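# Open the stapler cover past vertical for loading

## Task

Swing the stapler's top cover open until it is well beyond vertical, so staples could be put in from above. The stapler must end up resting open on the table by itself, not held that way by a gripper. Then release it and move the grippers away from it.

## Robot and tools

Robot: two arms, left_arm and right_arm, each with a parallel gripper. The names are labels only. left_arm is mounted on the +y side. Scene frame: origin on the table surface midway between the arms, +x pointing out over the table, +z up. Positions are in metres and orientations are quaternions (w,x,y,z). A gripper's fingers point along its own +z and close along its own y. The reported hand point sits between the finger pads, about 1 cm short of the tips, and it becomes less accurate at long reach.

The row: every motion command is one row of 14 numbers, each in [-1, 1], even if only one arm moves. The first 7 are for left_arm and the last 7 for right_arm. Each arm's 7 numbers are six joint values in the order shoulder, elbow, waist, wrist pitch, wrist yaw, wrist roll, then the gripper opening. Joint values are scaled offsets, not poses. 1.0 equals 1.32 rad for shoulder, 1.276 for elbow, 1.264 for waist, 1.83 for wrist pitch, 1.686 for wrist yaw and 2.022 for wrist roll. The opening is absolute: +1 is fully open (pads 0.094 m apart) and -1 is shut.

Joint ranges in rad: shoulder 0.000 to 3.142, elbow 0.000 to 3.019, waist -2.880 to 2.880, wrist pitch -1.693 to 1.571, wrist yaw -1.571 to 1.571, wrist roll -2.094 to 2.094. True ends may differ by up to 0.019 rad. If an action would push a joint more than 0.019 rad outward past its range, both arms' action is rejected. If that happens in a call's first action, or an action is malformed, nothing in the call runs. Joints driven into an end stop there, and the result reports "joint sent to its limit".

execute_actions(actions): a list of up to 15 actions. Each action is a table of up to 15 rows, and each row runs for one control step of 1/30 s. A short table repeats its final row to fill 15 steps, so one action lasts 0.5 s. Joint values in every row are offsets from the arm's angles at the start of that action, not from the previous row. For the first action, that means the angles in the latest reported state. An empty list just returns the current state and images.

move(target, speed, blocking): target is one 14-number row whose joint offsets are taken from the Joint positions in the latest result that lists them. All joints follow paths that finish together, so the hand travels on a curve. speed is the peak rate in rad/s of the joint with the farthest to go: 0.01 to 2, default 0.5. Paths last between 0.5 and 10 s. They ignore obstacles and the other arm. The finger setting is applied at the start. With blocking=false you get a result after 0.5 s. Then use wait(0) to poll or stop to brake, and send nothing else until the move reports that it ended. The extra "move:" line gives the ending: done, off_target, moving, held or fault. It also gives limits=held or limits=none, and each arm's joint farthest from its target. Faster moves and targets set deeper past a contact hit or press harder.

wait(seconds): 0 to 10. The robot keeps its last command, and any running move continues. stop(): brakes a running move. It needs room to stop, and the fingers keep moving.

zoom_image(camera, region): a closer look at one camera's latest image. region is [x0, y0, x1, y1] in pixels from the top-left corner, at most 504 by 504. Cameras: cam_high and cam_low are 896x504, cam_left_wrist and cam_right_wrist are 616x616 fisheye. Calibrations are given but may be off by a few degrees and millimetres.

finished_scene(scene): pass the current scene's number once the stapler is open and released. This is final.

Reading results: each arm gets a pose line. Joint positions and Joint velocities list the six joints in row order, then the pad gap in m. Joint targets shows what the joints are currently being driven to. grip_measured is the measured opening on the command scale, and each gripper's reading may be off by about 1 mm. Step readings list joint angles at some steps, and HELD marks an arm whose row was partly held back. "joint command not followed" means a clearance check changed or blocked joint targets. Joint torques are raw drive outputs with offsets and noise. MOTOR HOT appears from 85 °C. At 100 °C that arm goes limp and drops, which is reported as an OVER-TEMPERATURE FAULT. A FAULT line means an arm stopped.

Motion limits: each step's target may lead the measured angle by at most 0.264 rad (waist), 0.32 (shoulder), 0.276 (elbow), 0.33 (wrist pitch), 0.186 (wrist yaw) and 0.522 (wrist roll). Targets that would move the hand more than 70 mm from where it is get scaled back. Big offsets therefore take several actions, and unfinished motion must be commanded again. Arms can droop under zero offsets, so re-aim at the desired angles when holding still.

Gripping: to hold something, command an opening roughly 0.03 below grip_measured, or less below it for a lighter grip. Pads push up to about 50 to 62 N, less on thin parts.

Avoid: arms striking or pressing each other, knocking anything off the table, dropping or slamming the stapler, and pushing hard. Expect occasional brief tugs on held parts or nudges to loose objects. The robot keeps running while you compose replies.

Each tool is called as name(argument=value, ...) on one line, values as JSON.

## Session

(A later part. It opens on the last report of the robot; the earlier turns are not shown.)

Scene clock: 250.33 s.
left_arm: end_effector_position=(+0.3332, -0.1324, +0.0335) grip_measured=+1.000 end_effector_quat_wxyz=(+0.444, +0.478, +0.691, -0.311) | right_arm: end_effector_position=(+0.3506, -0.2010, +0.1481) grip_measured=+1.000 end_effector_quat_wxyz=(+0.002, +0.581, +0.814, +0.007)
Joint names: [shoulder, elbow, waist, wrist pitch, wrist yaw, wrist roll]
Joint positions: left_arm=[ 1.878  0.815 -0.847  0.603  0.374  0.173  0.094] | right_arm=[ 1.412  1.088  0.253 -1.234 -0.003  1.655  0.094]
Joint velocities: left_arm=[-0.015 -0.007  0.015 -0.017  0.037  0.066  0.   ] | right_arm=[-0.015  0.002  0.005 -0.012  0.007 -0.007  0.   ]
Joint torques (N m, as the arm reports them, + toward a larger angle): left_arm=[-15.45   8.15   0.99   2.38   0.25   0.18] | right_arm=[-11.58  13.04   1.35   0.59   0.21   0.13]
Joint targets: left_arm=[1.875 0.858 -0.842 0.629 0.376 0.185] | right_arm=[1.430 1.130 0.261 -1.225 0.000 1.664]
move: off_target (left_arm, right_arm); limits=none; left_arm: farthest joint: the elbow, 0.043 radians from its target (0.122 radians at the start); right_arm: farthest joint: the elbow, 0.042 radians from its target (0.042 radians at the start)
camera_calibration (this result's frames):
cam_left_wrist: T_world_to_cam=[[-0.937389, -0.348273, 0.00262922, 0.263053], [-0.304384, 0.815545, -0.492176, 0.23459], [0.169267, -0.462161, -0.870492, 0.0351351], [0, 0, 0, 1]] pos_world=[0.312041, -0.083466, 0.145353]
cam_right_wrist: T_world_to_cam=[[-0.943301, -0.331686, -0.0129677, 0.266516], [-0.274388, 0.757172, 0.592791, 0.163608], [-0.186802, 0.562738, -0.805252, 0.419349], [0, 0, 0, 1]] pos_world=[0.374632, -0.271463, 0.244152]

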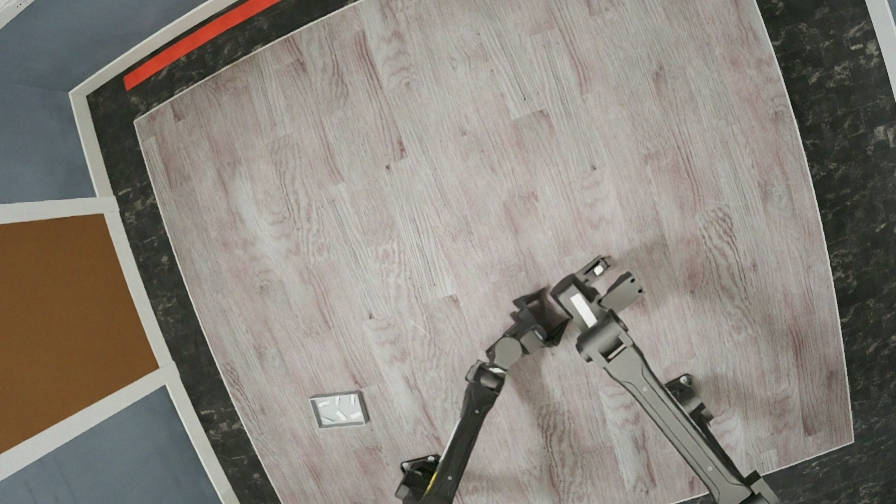

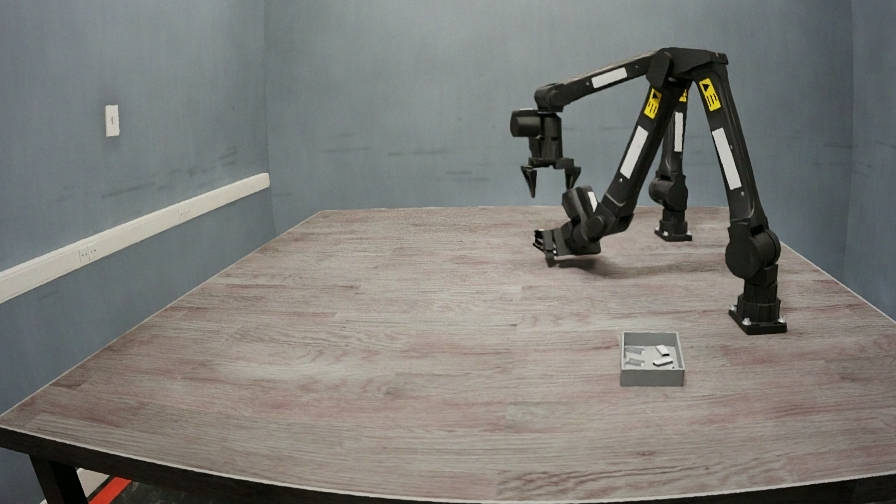

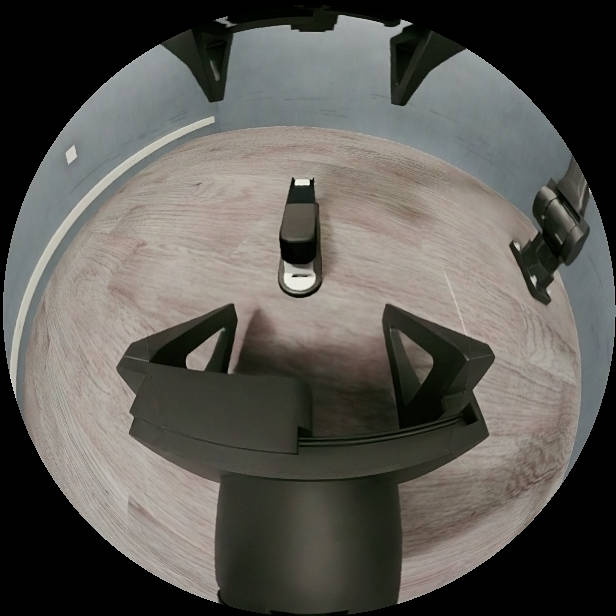

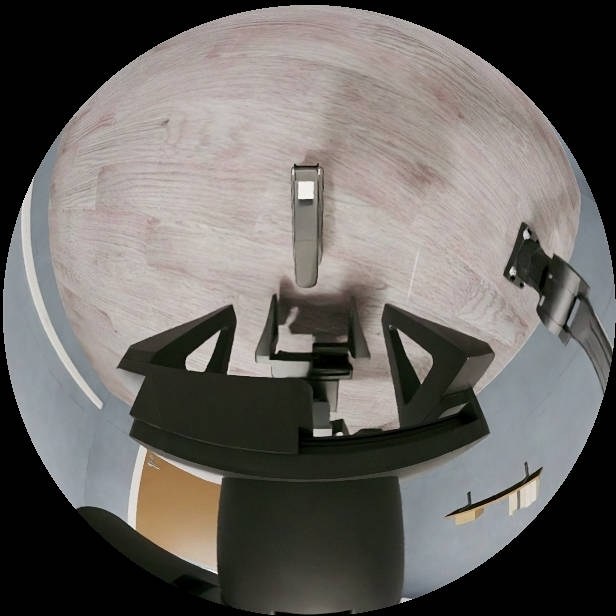

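move(target=[0.0856, 0.1567, -0.027, -0.0153, -0.0166, -0.009, 0.3, 0.0136, 0.033, 0.007, 0.005, 0.002, 0.005, 1.0], speed=0.25)

Scene clock: 267.83 s.
left_arm: end_effector_position=(+0.3625, -0.1787, +0.0262) grip_measured=+0.302 end_effector_quat_wxyz=(+0.456, +0.477, +0.684, -0.311) | right_arm: end_effector_position=(+0.3506, -0.2010, +0.1481) grip_measured=+1.000 end_effector_quat_wxyz=(+0.002, +0.582, +0.813, +0.007)
Joint names: [shoulder, elbow, waist, wrist pitch, wrist yaw, wrist roll]
Joint positions: left_arm=[ 1.987  0.969 -0.871  0.587  0.348  0.166  0.061] | right_arm=[ 1.412  1.088  0.253 -1.234 -0.003  1.657  0.094]
Joint velocities: left_arm=[ 0.005  0.002  0.005 -0.017  0.022  0.037  0.   ] | right_arm=[-0.005  0.002  0.005 -0.002 -0.007  0.007  0.   ]
Joint torques (N m, as the arm reports them, + toward a larger angle): left_arm=[-16.91   8.64  -0.39   1.15   0.04  -0.04] | right_arm=[-11.61  13.03   1.38   0.59   0.21   0.12]
Joint targets: left_arm=[1.990 1.015 -0.881 0.575 0.346 0.155] | right_arm=[1.430 1.130 0.261 -1.225 0.000 1.666]
move: off_target (left_arm, right_arm); limits=none; left_arm: farthest joint: the elbow, 0.045 radians from its target (0.200 radians at the start); right_arm: farthest joint: the elbow, 0.042 radians from its target (0.042 radians at the start)
camera_calibration (this result's frames):
cam_left_wrist: T_world_to_cam=[[-0.936309, -0.350939, -0.0129417, 0.273999], [-0.295368, 0.806907, -0.511526, 0.27344], [0.189957, -0.475123, -0.859171, -0.00771721], [0, 0, 0, 1]] pos_world=[0.338779, -0.128151, 0.136787]
cam_right_wrist: T_world_to_cam=[[-0.943679, -0.330606, -0.0129924, 0.266875], [-0.273603, 0.757686, 0.592497, 0.163532], [-0.186039, 0.562682, -0.805468, 0.41914], [0, 0, 0, 1]] pos_world=[0.374564, -0.271519, 0.244179]

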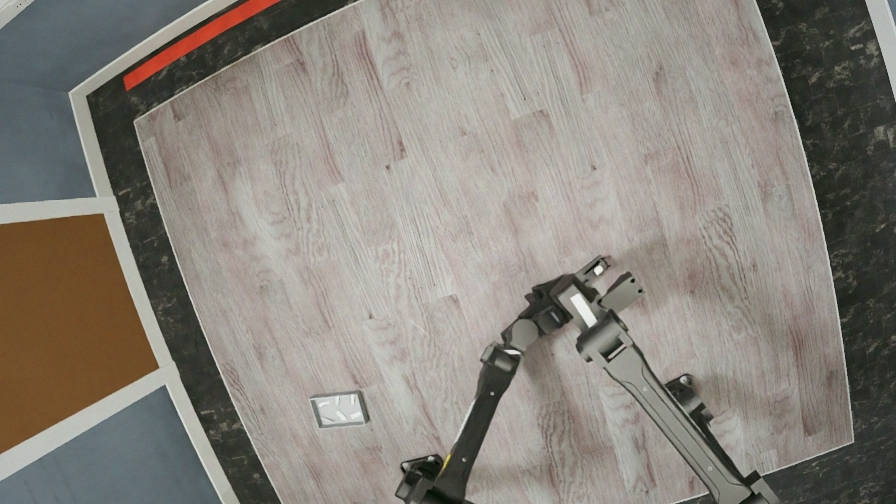

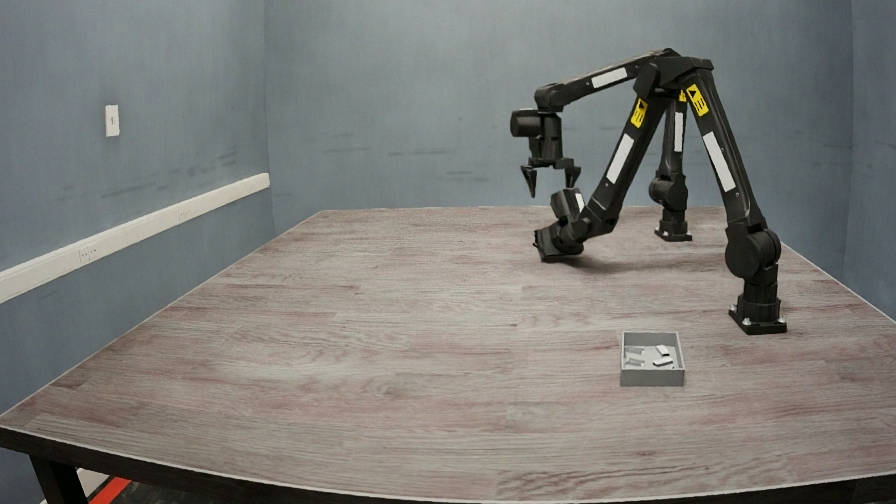

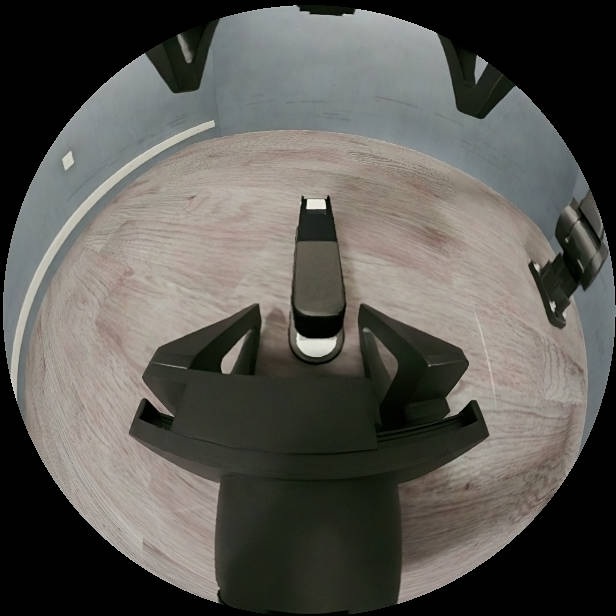

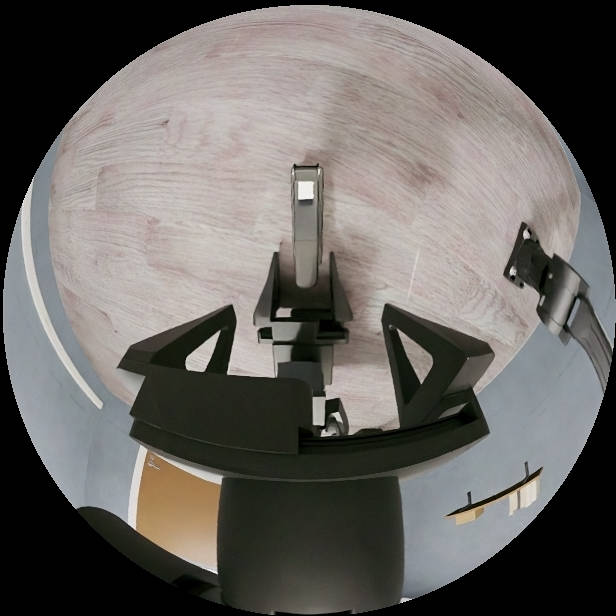

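zoom_image(camera="cam_left_wrist", region=[230, 240, 390, 400])

zoom_image(camera="cam_right_wrist", region=[230, 150, 390, 350])

Region (230, 240, 390, 400) of cam_left_wrist's 616x616 image, scaled by 3.150, with more detail than that image has.

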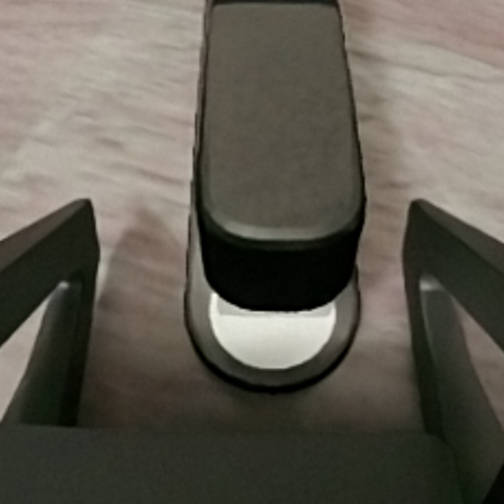

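Region (230, 150, 390, 350) of cam_right_wrist's 616x616 image, scaled by 2.520, with more detail than that image has; it fills the left 403 columns of this view, and the rest is white.

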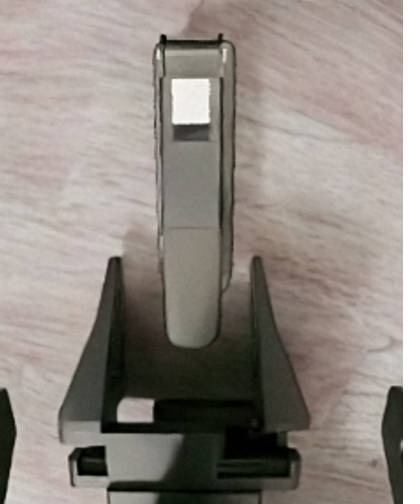

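move(target=[0.0178, 0.036, -0.0134, -0.0066, -0.001, -0.0054, 0.3, 0.0136, 0.033, 0.007, 0.005, 0.002, 0.0045, 1.0], speed=0.08)

Scene clock: 278.77 s.
left_arm: end_effector_position=(+0.3603, -0.1791, +0.0173) grip_measured=+0.302 end_effector_quat_wxyz=(+0.450, +0.479, +0.687, -0.310) | right_arm: end_effector_position=(+0.3506, -0.2010, +0.1481) grip_measured=+1.000 end_effector_quat_wxyz=(+0.002, +0.582, +0.813, +0.007)
Joint names: [shoulder, elbow, waist, wrist pitch, wrist yaw, wrist roll]
Joint positions: left_arm=[ 2.001  0.971 -0.874  0.587  0.347  0.166  0.061] | right_arm=[ 1.412  1.088  0.253 -1.234 -0.003  1.657  0.094]
Joint velocities: left_arm=[-0.024 -0.012 -0.005  0.002 -0.007 -0.051  0.001] | right_arm=[-0.005 -0.007  0.005  0.007  0.022 -0.037  0.   ]
Joint torques (N m, as the arm reports them, + toward a larger angle): left_arm=[-16.31   8.43  -0.72   1.02   0.07  -0.04] | right_arm=[-11.58  13.01   1.32   0.59   0.21   0.13]
Joint targets: left_arm=[2.010 1.015 -0.888 0.575 0.346 0.155] | right_arm=[1.430 1.130 0.261 -1.225 0.000 1.666]
move: off_target (left_arm, right_arm); limits=none; left_arm: farthest joint: the elbow, 0.044 radians from its target (0.045 radians at the start); right_arm: farthest joint: the elbow, 0.042 radians from its target (0.042 radians at the start)
camera_calibration (this result's frames):
cam_left_wrist: T_world_to_cam=[[-0.937178, -0.348765, -0.00774601, 0.272292], [-0.298318, 0.812736, -0.500467, 0.270396], [0.180841, -0.466716, -0.865721, -0.0102008], [0, 0, 0, 1]] pos_world=[0.337695, -0.129556, 0.128603]
cam_right_wrist: T_world_to_cam=[[-0.943679, -0.330606, -0.0129924, 0.266875], [-0.273603, 0.757686, 0.592497, 0.163532], [-0.186039, 0.562682, -0.805468, 0.41914], [0, 0, 0, 1]] pos_world=[0.374564, -0.271519, 0.244179]

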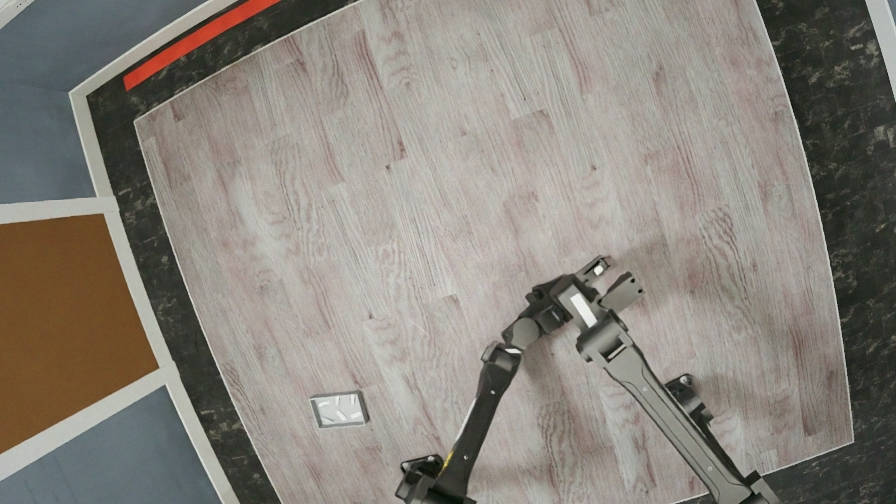

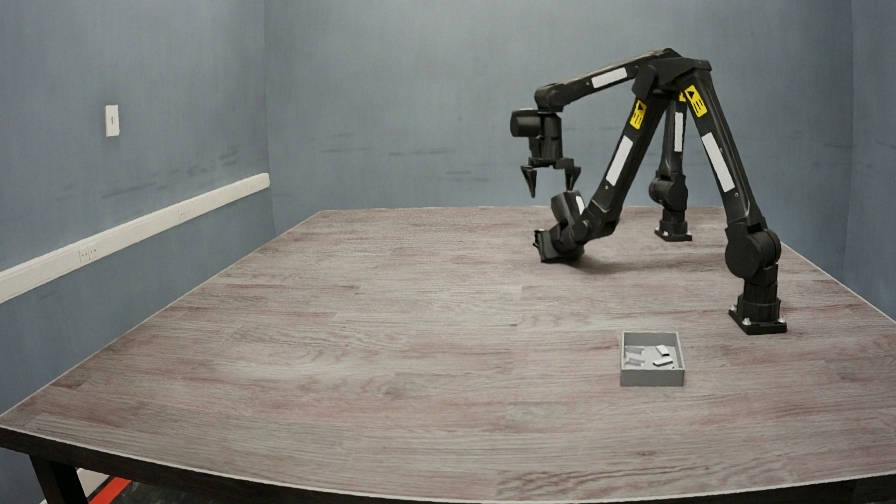

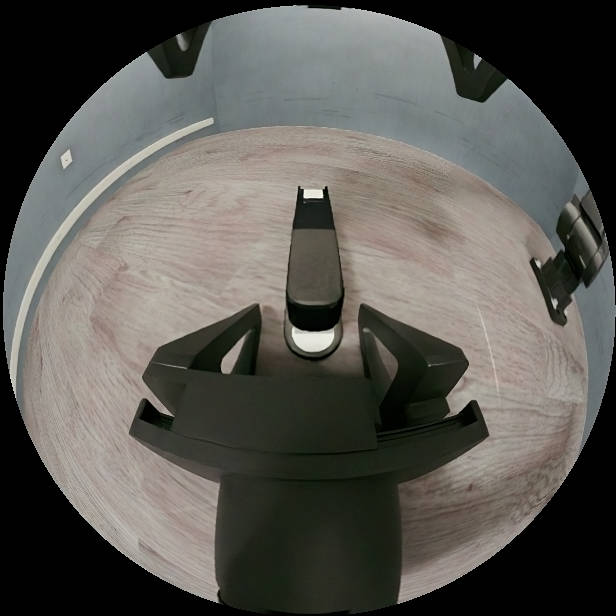

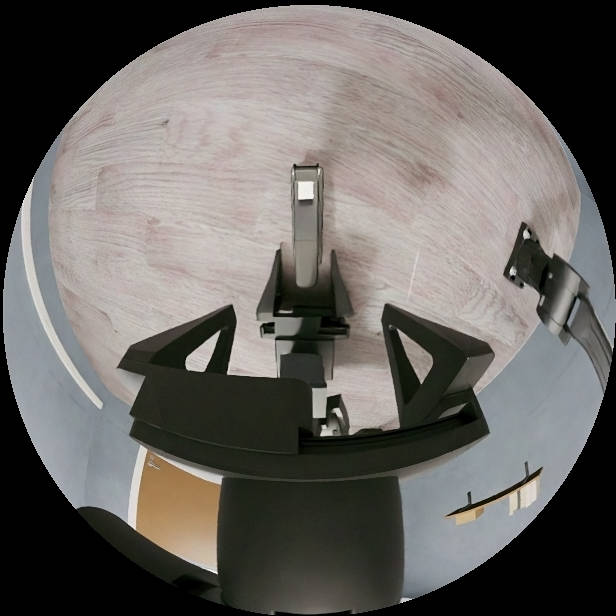

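zoom_image(camera="cam_left_wrist", region=[230, 240, 390, 400])

zoom_image(camera="cam_low", region=[510, 190, 630, 280])

Region (230, 240, 390, 400) of cam_left_wrist's 616x616 image, scaled by 3.150, with more detail than that image has.

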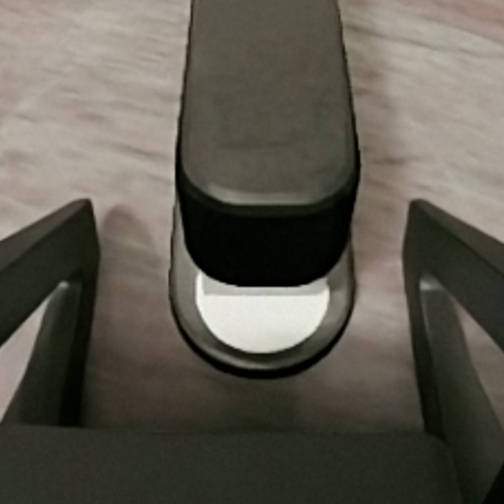

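Region (510, 190, 630, 280) of cam_low's 896x504 image, scaled by 4.200, with more detail than that image has; it fills the top 378 rows of this view, and the rest is white.

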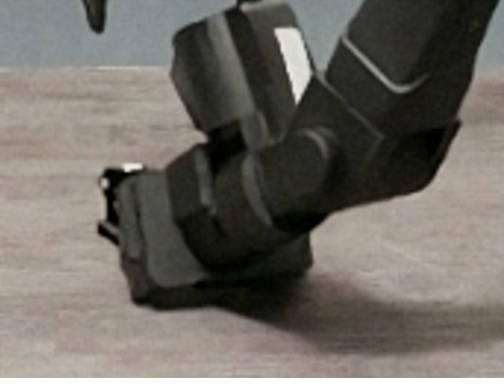

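move(target=[0.0068, 0.0345, -0.008, -0.0066, -0.0006, -0.0054, -0.3, 0.0136, 0.033, 0.007, 0.005, 0.002, 0.0045, 1.0], speed=0.1)

Scene clock: 285.17 s.
left_arm: end_effector_position=(+0.3599, -0.1793, +0.0173) grip_measured=-0.282 end_effector_quat_wxyz=(+0.449, +0.479, +0.687, -0.310) | right_arm: end_effector_position=(+0.3506, -0.2010, +0.1481) grip_measured=+1.000 end_effector_quat_wxyz=(+0.002, +0.582, +0.813, +0.007)
Joint names: [shoulder, elbow, waist, wrist pitch, wrist yaw, wrist roll]
Joint positions: left_arm=[ 2.001  0.971 -0.874  0.587  0.348  0.166  0.034] | right_arm=[ 1.412  1.088  0.253 -1.234 -0.003  1.657  0.094]
Joint velocities: left_arm=[-0.005  0.002 -0.005 -0.022 -0.022 -0.051  0.001] | right_arm=[ 0.015 -0.007 -0.005  0.017 -0.066  0.022  0.   ]
Joint torques (N m, as the arm reports them, + toward a larger angle): left_arm=[-16.37   8.43  -0.2    1.16   0.03  -0.03] | right_arm=[-11.6   13.04   1.33   0.59   0.21   0.13]
Joint targets: left_arm=[2.010 1.015 -0.884 0.575 0.346 0.155] | right_arm=[1.430 1.130 0.261 -1.225 0.000 1.666]
move: off_target (left_arm, right_arm); limits=none; left_arm: farthest joint: the elbow, 0.044 radians from its target (0.044 radians at the start); right_arm: farthest joint: the elbow, 0.042 radians from its target (0.042 radians at the start)
camera_calibration (this result's frames):
cam_left_wrist: T_world_to_cam=[[-0.937674, -0.347441, -0.00729045, 0.272267], [-0.297349, 0.812991, -0.500629, 0.270186], [0.179866, -0.467258, -0.865631, -0.00996332], [0, 0, 0, 1]] pos_world=[0.337429, -0.129718, 0.128623]
cam_right_wrist: T_world_to_cam=[[-0.943679, -0.330606, -0.0129924, 0.266875], [-0.273603, 0.757686, 0.592497, 0.163532], [-0.186039, 0.562682, -0.805468, 0.41914], [0, 0, 0, 1]] pos_world=[0.374564, -0.271519, 0.244179]

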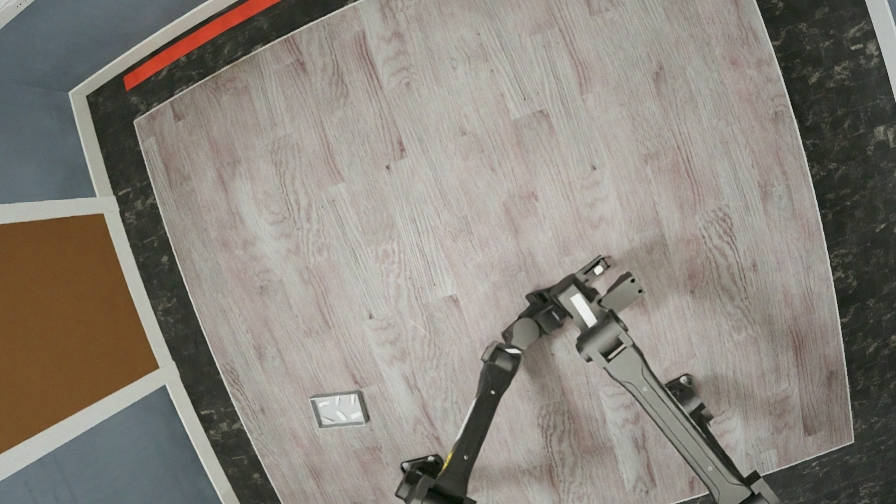

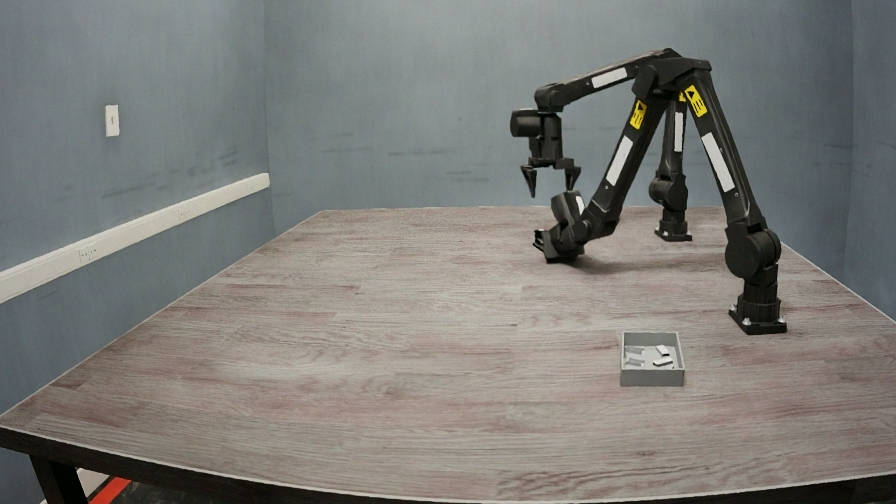

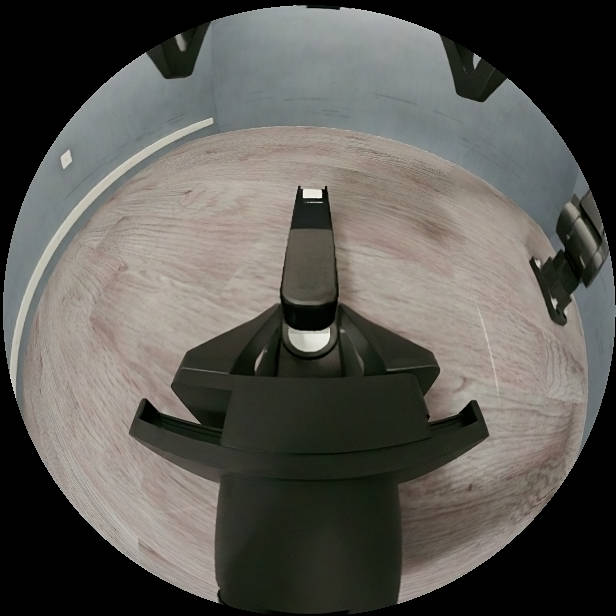

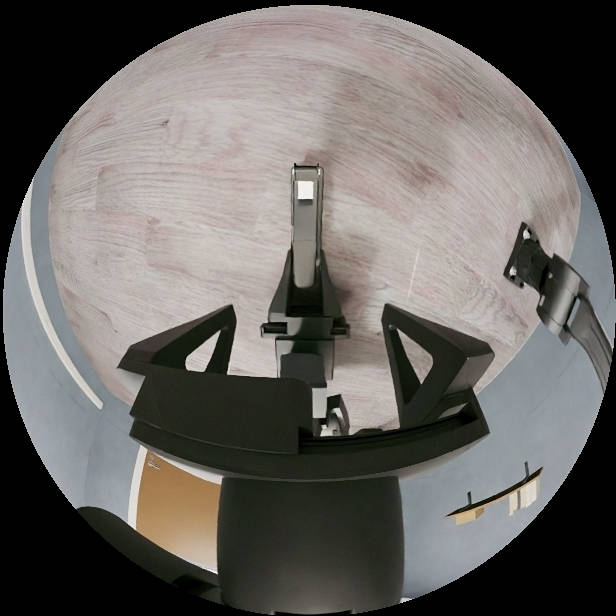

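zoom_image(camera="cam_right_wrist", region=[210, 150, 410, 350])

Region (210, 150, 410, 350) of cam_right_wrist's 616x616 image, scaled by 2.520, with more detail than that image has.

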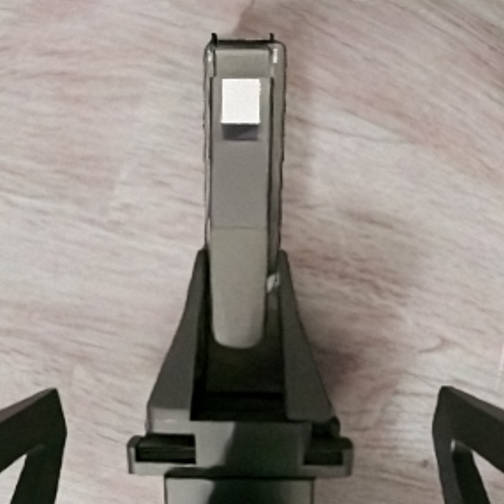

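move(target=[0.0068, 0.0345, -0.003, -0.0066, -0.001, -0.0054, -0.315, 0.0732, -0.0614, -0.0166, 0.0853, 0.002, -0.009, 0.17], speed=0.3)

Scene clock: 306.40 s.
left_arm: end_effector_position=(+0.3599, -0.1793, +0.0173) grip_measured=-0.286 end_effector_quat_wxyz=(+0.449, +0.479, +0.687, -0.310) | right_arm: end_effector_position=(+0.3576, -0.2035, +0.0916) grip_measured=+0.171 end_effector_quat_wxyz=(+0.000, +0.583, +0.812, +0.003)
Joint names: [shoulder, elbow, waist, wrist pitch, wrist yaw, wrist roll]
Joint positions: left_arm=[ 2.001  0.971 -0.874  0.587  0.348  0.166  0.034] | right_arm=[ 1.491  1.012  0.24  -1.086 -0.002  1.648  0.055]
Joint velocities: left_arm=[-0.005  0.007  0.005 -0.012  0.007 -0.007  0.001] | right_arm=[ 0.005 -0.007 -0.024 -0.012  0.051 -0.037  0.   ]
Joint torques (N m, as the arm reports them, + toward a larger angle): left_arm=[-16.33   8.4    0.24   1.09   0.04  -0.01] | right_arm=[-12.6    8.65  -0.08   0.55   0.2   -0.08]
Joint targets: left_arm=[2.010 1.015 -0.878 0.575 0.347 0.155] | right_arm=[1.508 1.010 0.232 -1.078 0.001 1.639]
move: off_target (left_arm); limits=none; left_arm: farthest joint: the elbow, 0.044 radians from its target (0.044 radians at the start); right_arm: farthest joint: the shoulder, 0.017 radians from its target (0.097 radians at the start)
camera_calibration (this result's frames):
cam_left_wrist: T_world_to_cam=[[-0.937674, -0.347441, -0.00729045, 0.272267], [-0.297349, 0.812991, -0.500629, 0.270186], [0.179866, -0.467258, -0.865631, -0.00996332], [0, 0, 0, 1]] pos_world=[0.337429, -0.129718, 0.128623]
cam_right_wrist: T_world_to_cam=[[-0.945, -0.327032, -0.00506047, 0.272422], [-0.266473, 0.760849, 0.591693, 0.198968], [-0.189653, 0.560498, -0.806147, 0.377256], [0, 0, 0, 1]] pos_world=[0.382006, -0.273745, 0.187775]

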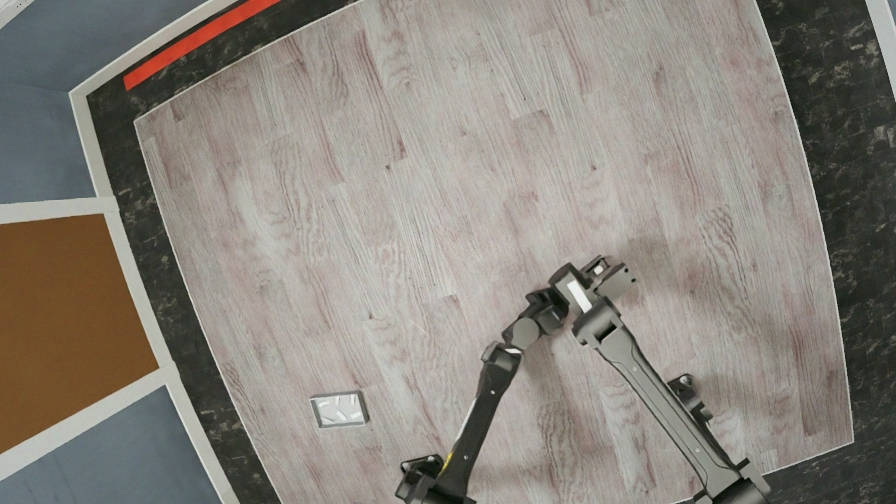

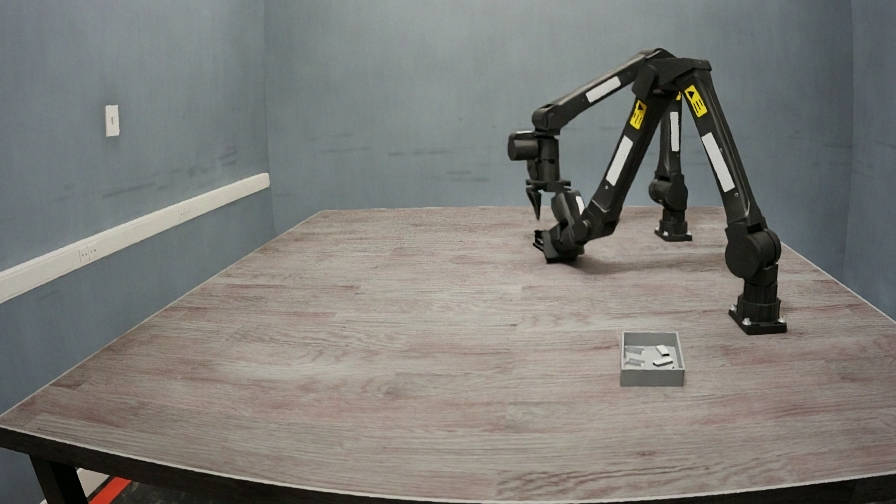

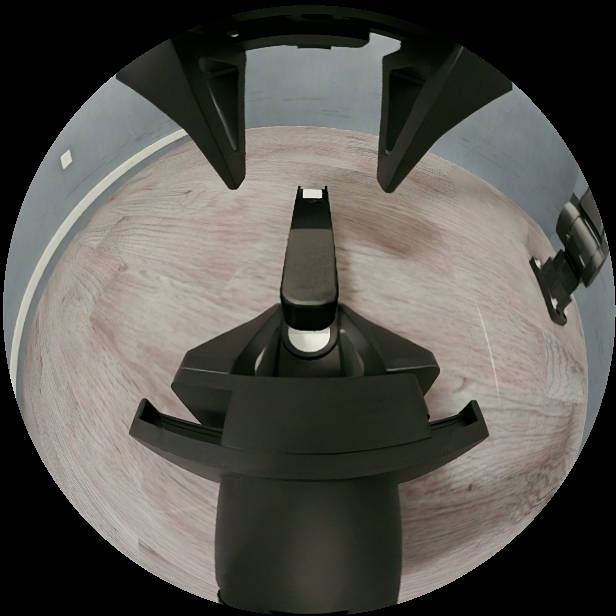

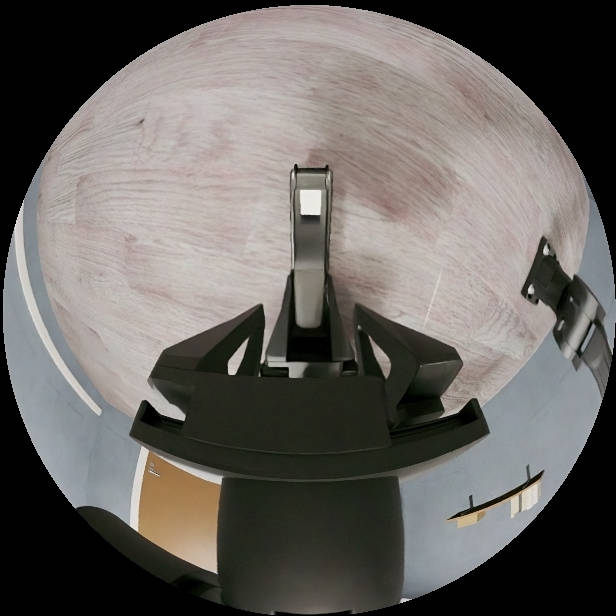

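move(target=[0.0068, 0.0345, -0.003, -0.0066, -0.0006, -0.0054, -0.315, 0.057, -0.0439, -0.0063, 0.0656, 0.002, -0.0045, 0.17], speed=0.15)

Scene clock: 312.07 s.
left_arm: end_effector_position=(+0.3599, -0.1793, +0.0173) grip_measured=-0.286 end_effector_quat_wxyz=(+0.449, +0.479, +0.687, -0.310) | right_arm: end_effector_position=(+0.3598, -0.2026, +0.0560) grip_measured=+0.171 end_effector_quat_wxyz=(+0.003, +0.583, +0.812, +0.008)
Joint names: [shoulder, elbow, waist, wrist pitch, wrist yaw, wrist roll]
Joint positions: left_arm=[ 2.001  0.971 -0.874  0.587  0.348  0.166  0.034] | right_arm=[ 1.542  0.962  0.24  -0.975 -0.002  1.647  0.055]
Joint velocities: left_arm=[-0.015  0.002  0.015  0.002 -0.022 -0.081  0.   ] | right_arm=[-0.015 -0.002 -0.015  0.002  0.022 -0.007 -0.   ]
Joint torques (N m, as the arm reports them, + toward a larger angle): left_arm=[-16.57   8.45   0.12   1.15   0.07  -0.03] | right_arm=[-12.19   7.74   0.     0.59   0.21  -0.07]
Joint targets: left_arm=[2.010 1.015 -0.878 0.575 0.347 0.155] | right_arm=[1.567 0.957 0.232 -0.966 0.001 1.639]
move: off_target (left_arm, right_arm); limits=none; left_arm: farthest joint: the elbow, 0.044 radians from its target (0.044 radians at the start); right_arm: farthest joint: the shoulder, 0.025 radians from its target (0.075 radians at the start)
camera_calibration (this result's frames):
cam_left_wrist: T_world_to_cam=[[-0.937674, -0.347441, -0.00729045, 0.272267], [-0.297349, 0.812991, -0.500629, 0.270186], [0.179866, -0.467258, -0.865631, -0.00996332], [0, 0, 0, 1]] pos_world=[0.337429, -0.129718, 0.128623]
cam_right_wrist: T_world_to_cam=[[-0.944778, -0.327352, -0.0153368, 0.275013], [-0.272375, 0.758363, 0.592197, 0.221472], [-0.182226, 0.563672, -0.805648, 0.346435], [0, 0, 0, 1]] pos_world=[0.383279, -0.273206, 0.152167]

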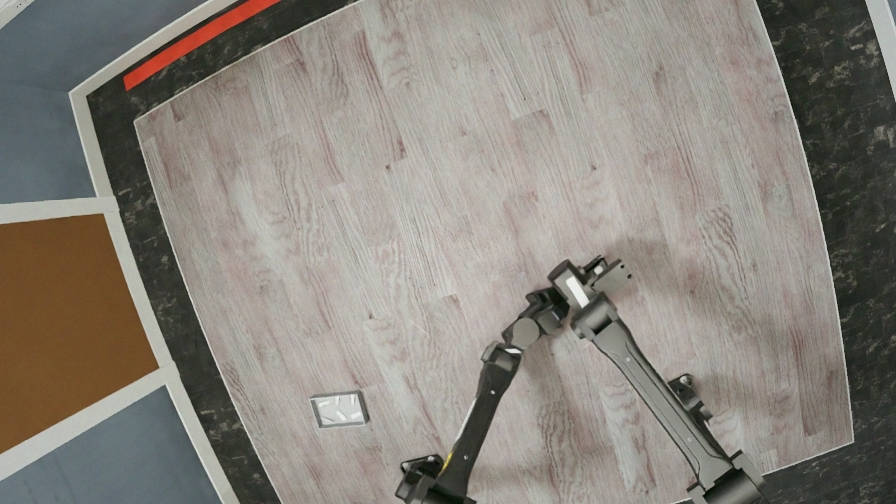

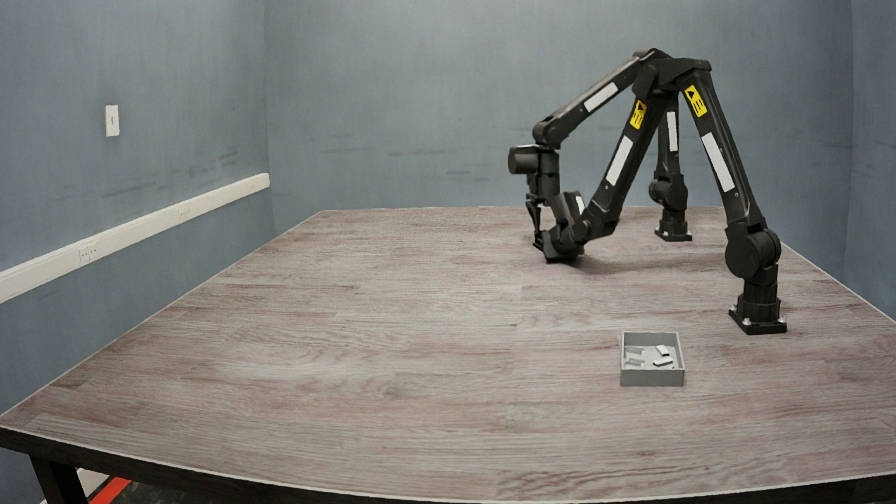

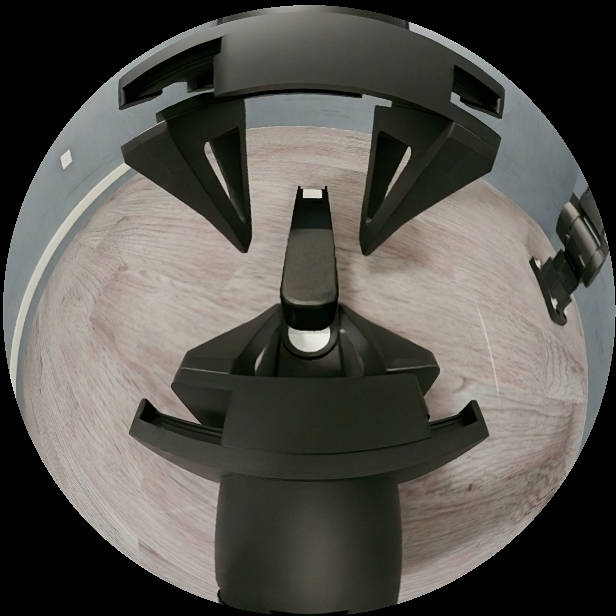

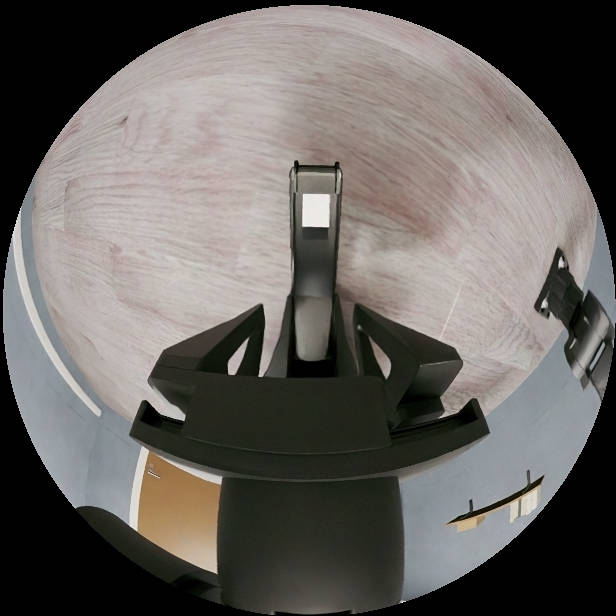

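zoom_image(camera="cam_right_wrist", region=[220, 150, 400, 380])

zoom_image(camera="cam_left_wrist", region=[210, 160, 410, 360])

Region (220, 150, 400, 380) of cam_right_wrist's 616x616 image, scaled by 2.191, with more detail than that image has; it fills the left 394 columns of this view, and the rest is white.

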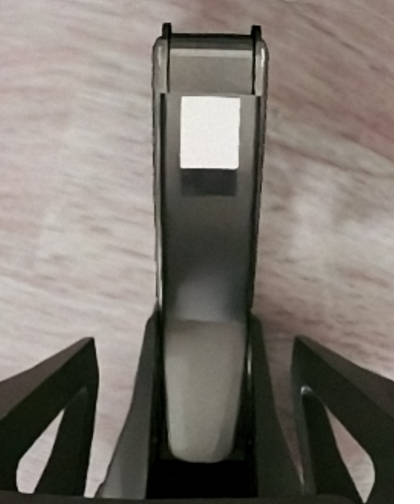

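Region (210, 160, 410, 360) of cam_left_wrist's 616x616 image, scaled by 2.520, with more detail than that image has.

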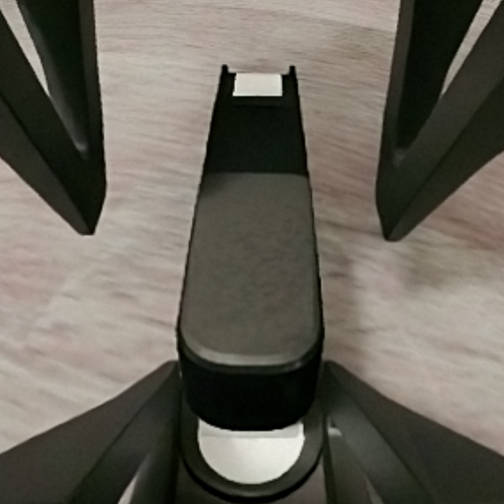

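move(target=[0.0068, 0.0345, -0.003, -0.0066, -0.0006, -0.0054, -0.315, 0.0341, -0.0078, -0.0063, 0.0098, 0.002, -0.004, 0.17], speed=0.1)

Scene clock: 323.23 s.
left_arm: end_effector_position=(+0.3599, -0.1793, +0.0173) grip_measured=-0.286 end_effector_quat_wxyz=(+0.449, +0.479, +0.687, -0.310) | right_arm: end_effector_position=(+0.3604, -0.2024, +0.0488) grip_measured=+0.171 end_effector_quat_wxyz=(+0.001, +0.583, +0.812, +0.003)
Joint names: [shoulder, elbow, waist, wrist pitch, wrist yaw, wrist roll]
Joint positions: left_arm=[ 2.001  0.971 -0.874  0.587  0.348  0.166  0.034] | right_arm=[ 1.56   0.962  0.24  -0.966 -0.002  1.647  0.055]
Joint velocities: left_arm=[-0.005  0.007 -0.005 -0.002 -0.051  0.007 -0.001] | right_arm=[-0.015 -0.007  0.005  0.012  0.022  0.037  0.001]
Joint torques (N m, as the arm reports them, + toward a larger angle): left_arm=[-16.33   8.43   0.24   1.16   0.07  -0.03] | right_arm=[-12.31   7.33   0.     0.53   0.21  -0.06]
Joint targets: left_arm=[2.010 1.015 -0.878 0.575 0.347 0.155] | right_arm=[1.587 0.952 0.232 -0.957 0.001 1.639]
move: off_target (left_arm, right_arm); limits=none; left_arm: farthest joint: the elbow, 0.044 radians from its target (0.044 radians at the start); right_arm: farthest joint: the shoulder, 0.027 radians from its target (0.045 radians at the start)
camera_calibration (this result's frames):
cam_left_wrist: T_world_to_cam=[[-0.937674, -0.347441, -0.00729045, 0.272267], [-0.297349, 0.812991, -0.500629, 0.270186], [0.179866, -0.467258, -0.865631, -0.00996332], [0, 0, 0, 1]] pos_world=[0.337429, -0.129718, 0.128623]
cam_right_wrist: T_world_to_cam=[[-0.944873, -0.327392, -0.00544213, 0.27506], [-0.266972, 0.76066, 0.591711, 0.224257], [-0.189582, 0.560545, -0.806132, 0.342633], [0, 0, 0, 1]] pos_world=[0.384724, -0.272592, 0.145009]

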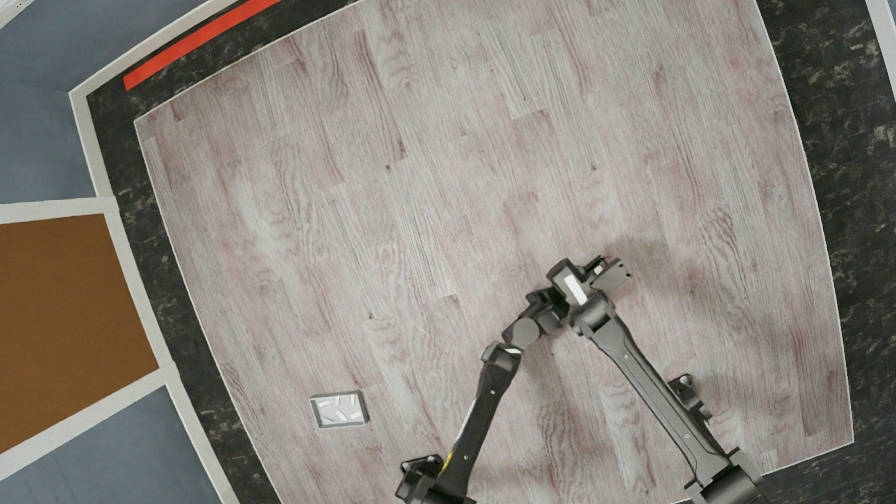

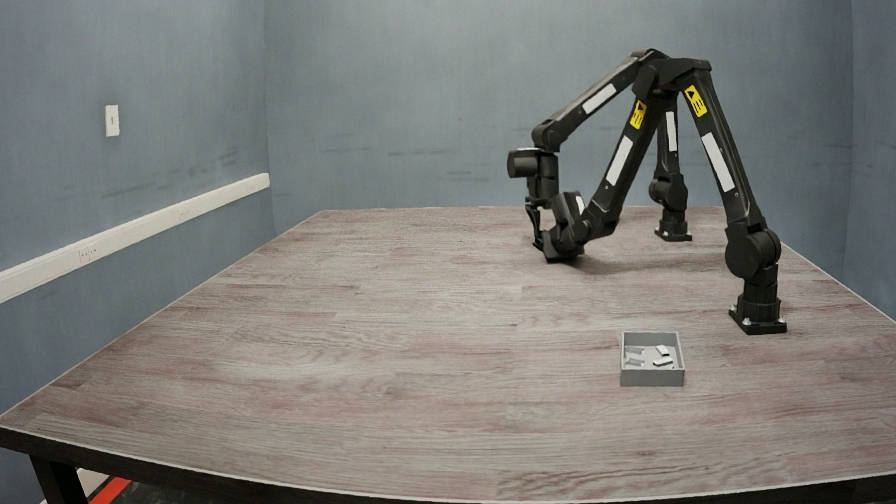

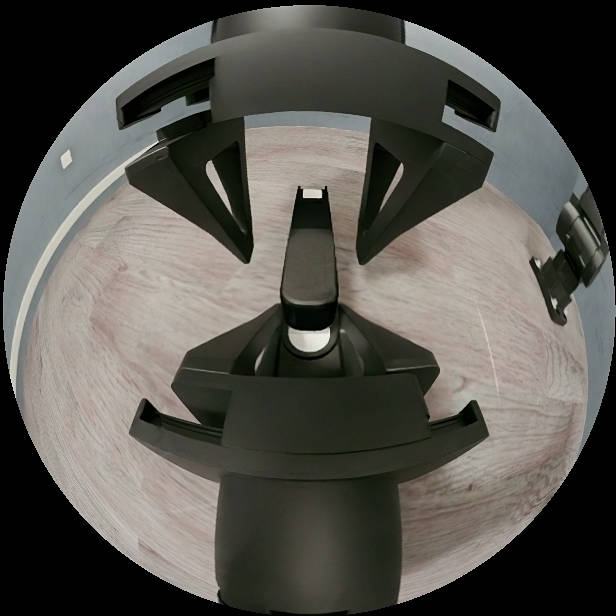

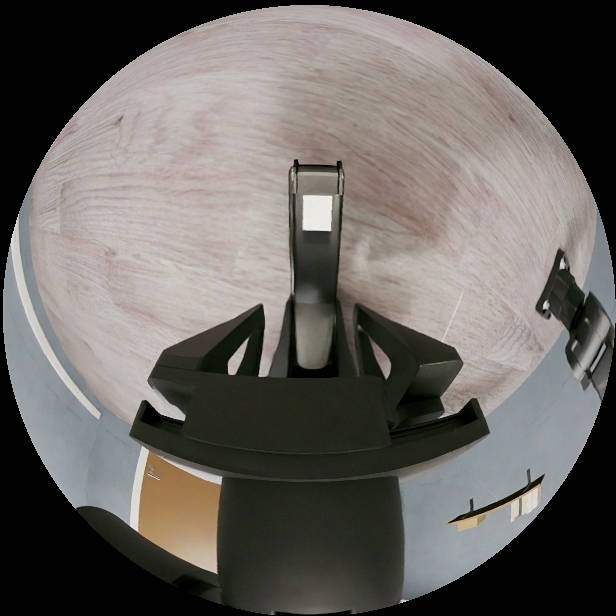

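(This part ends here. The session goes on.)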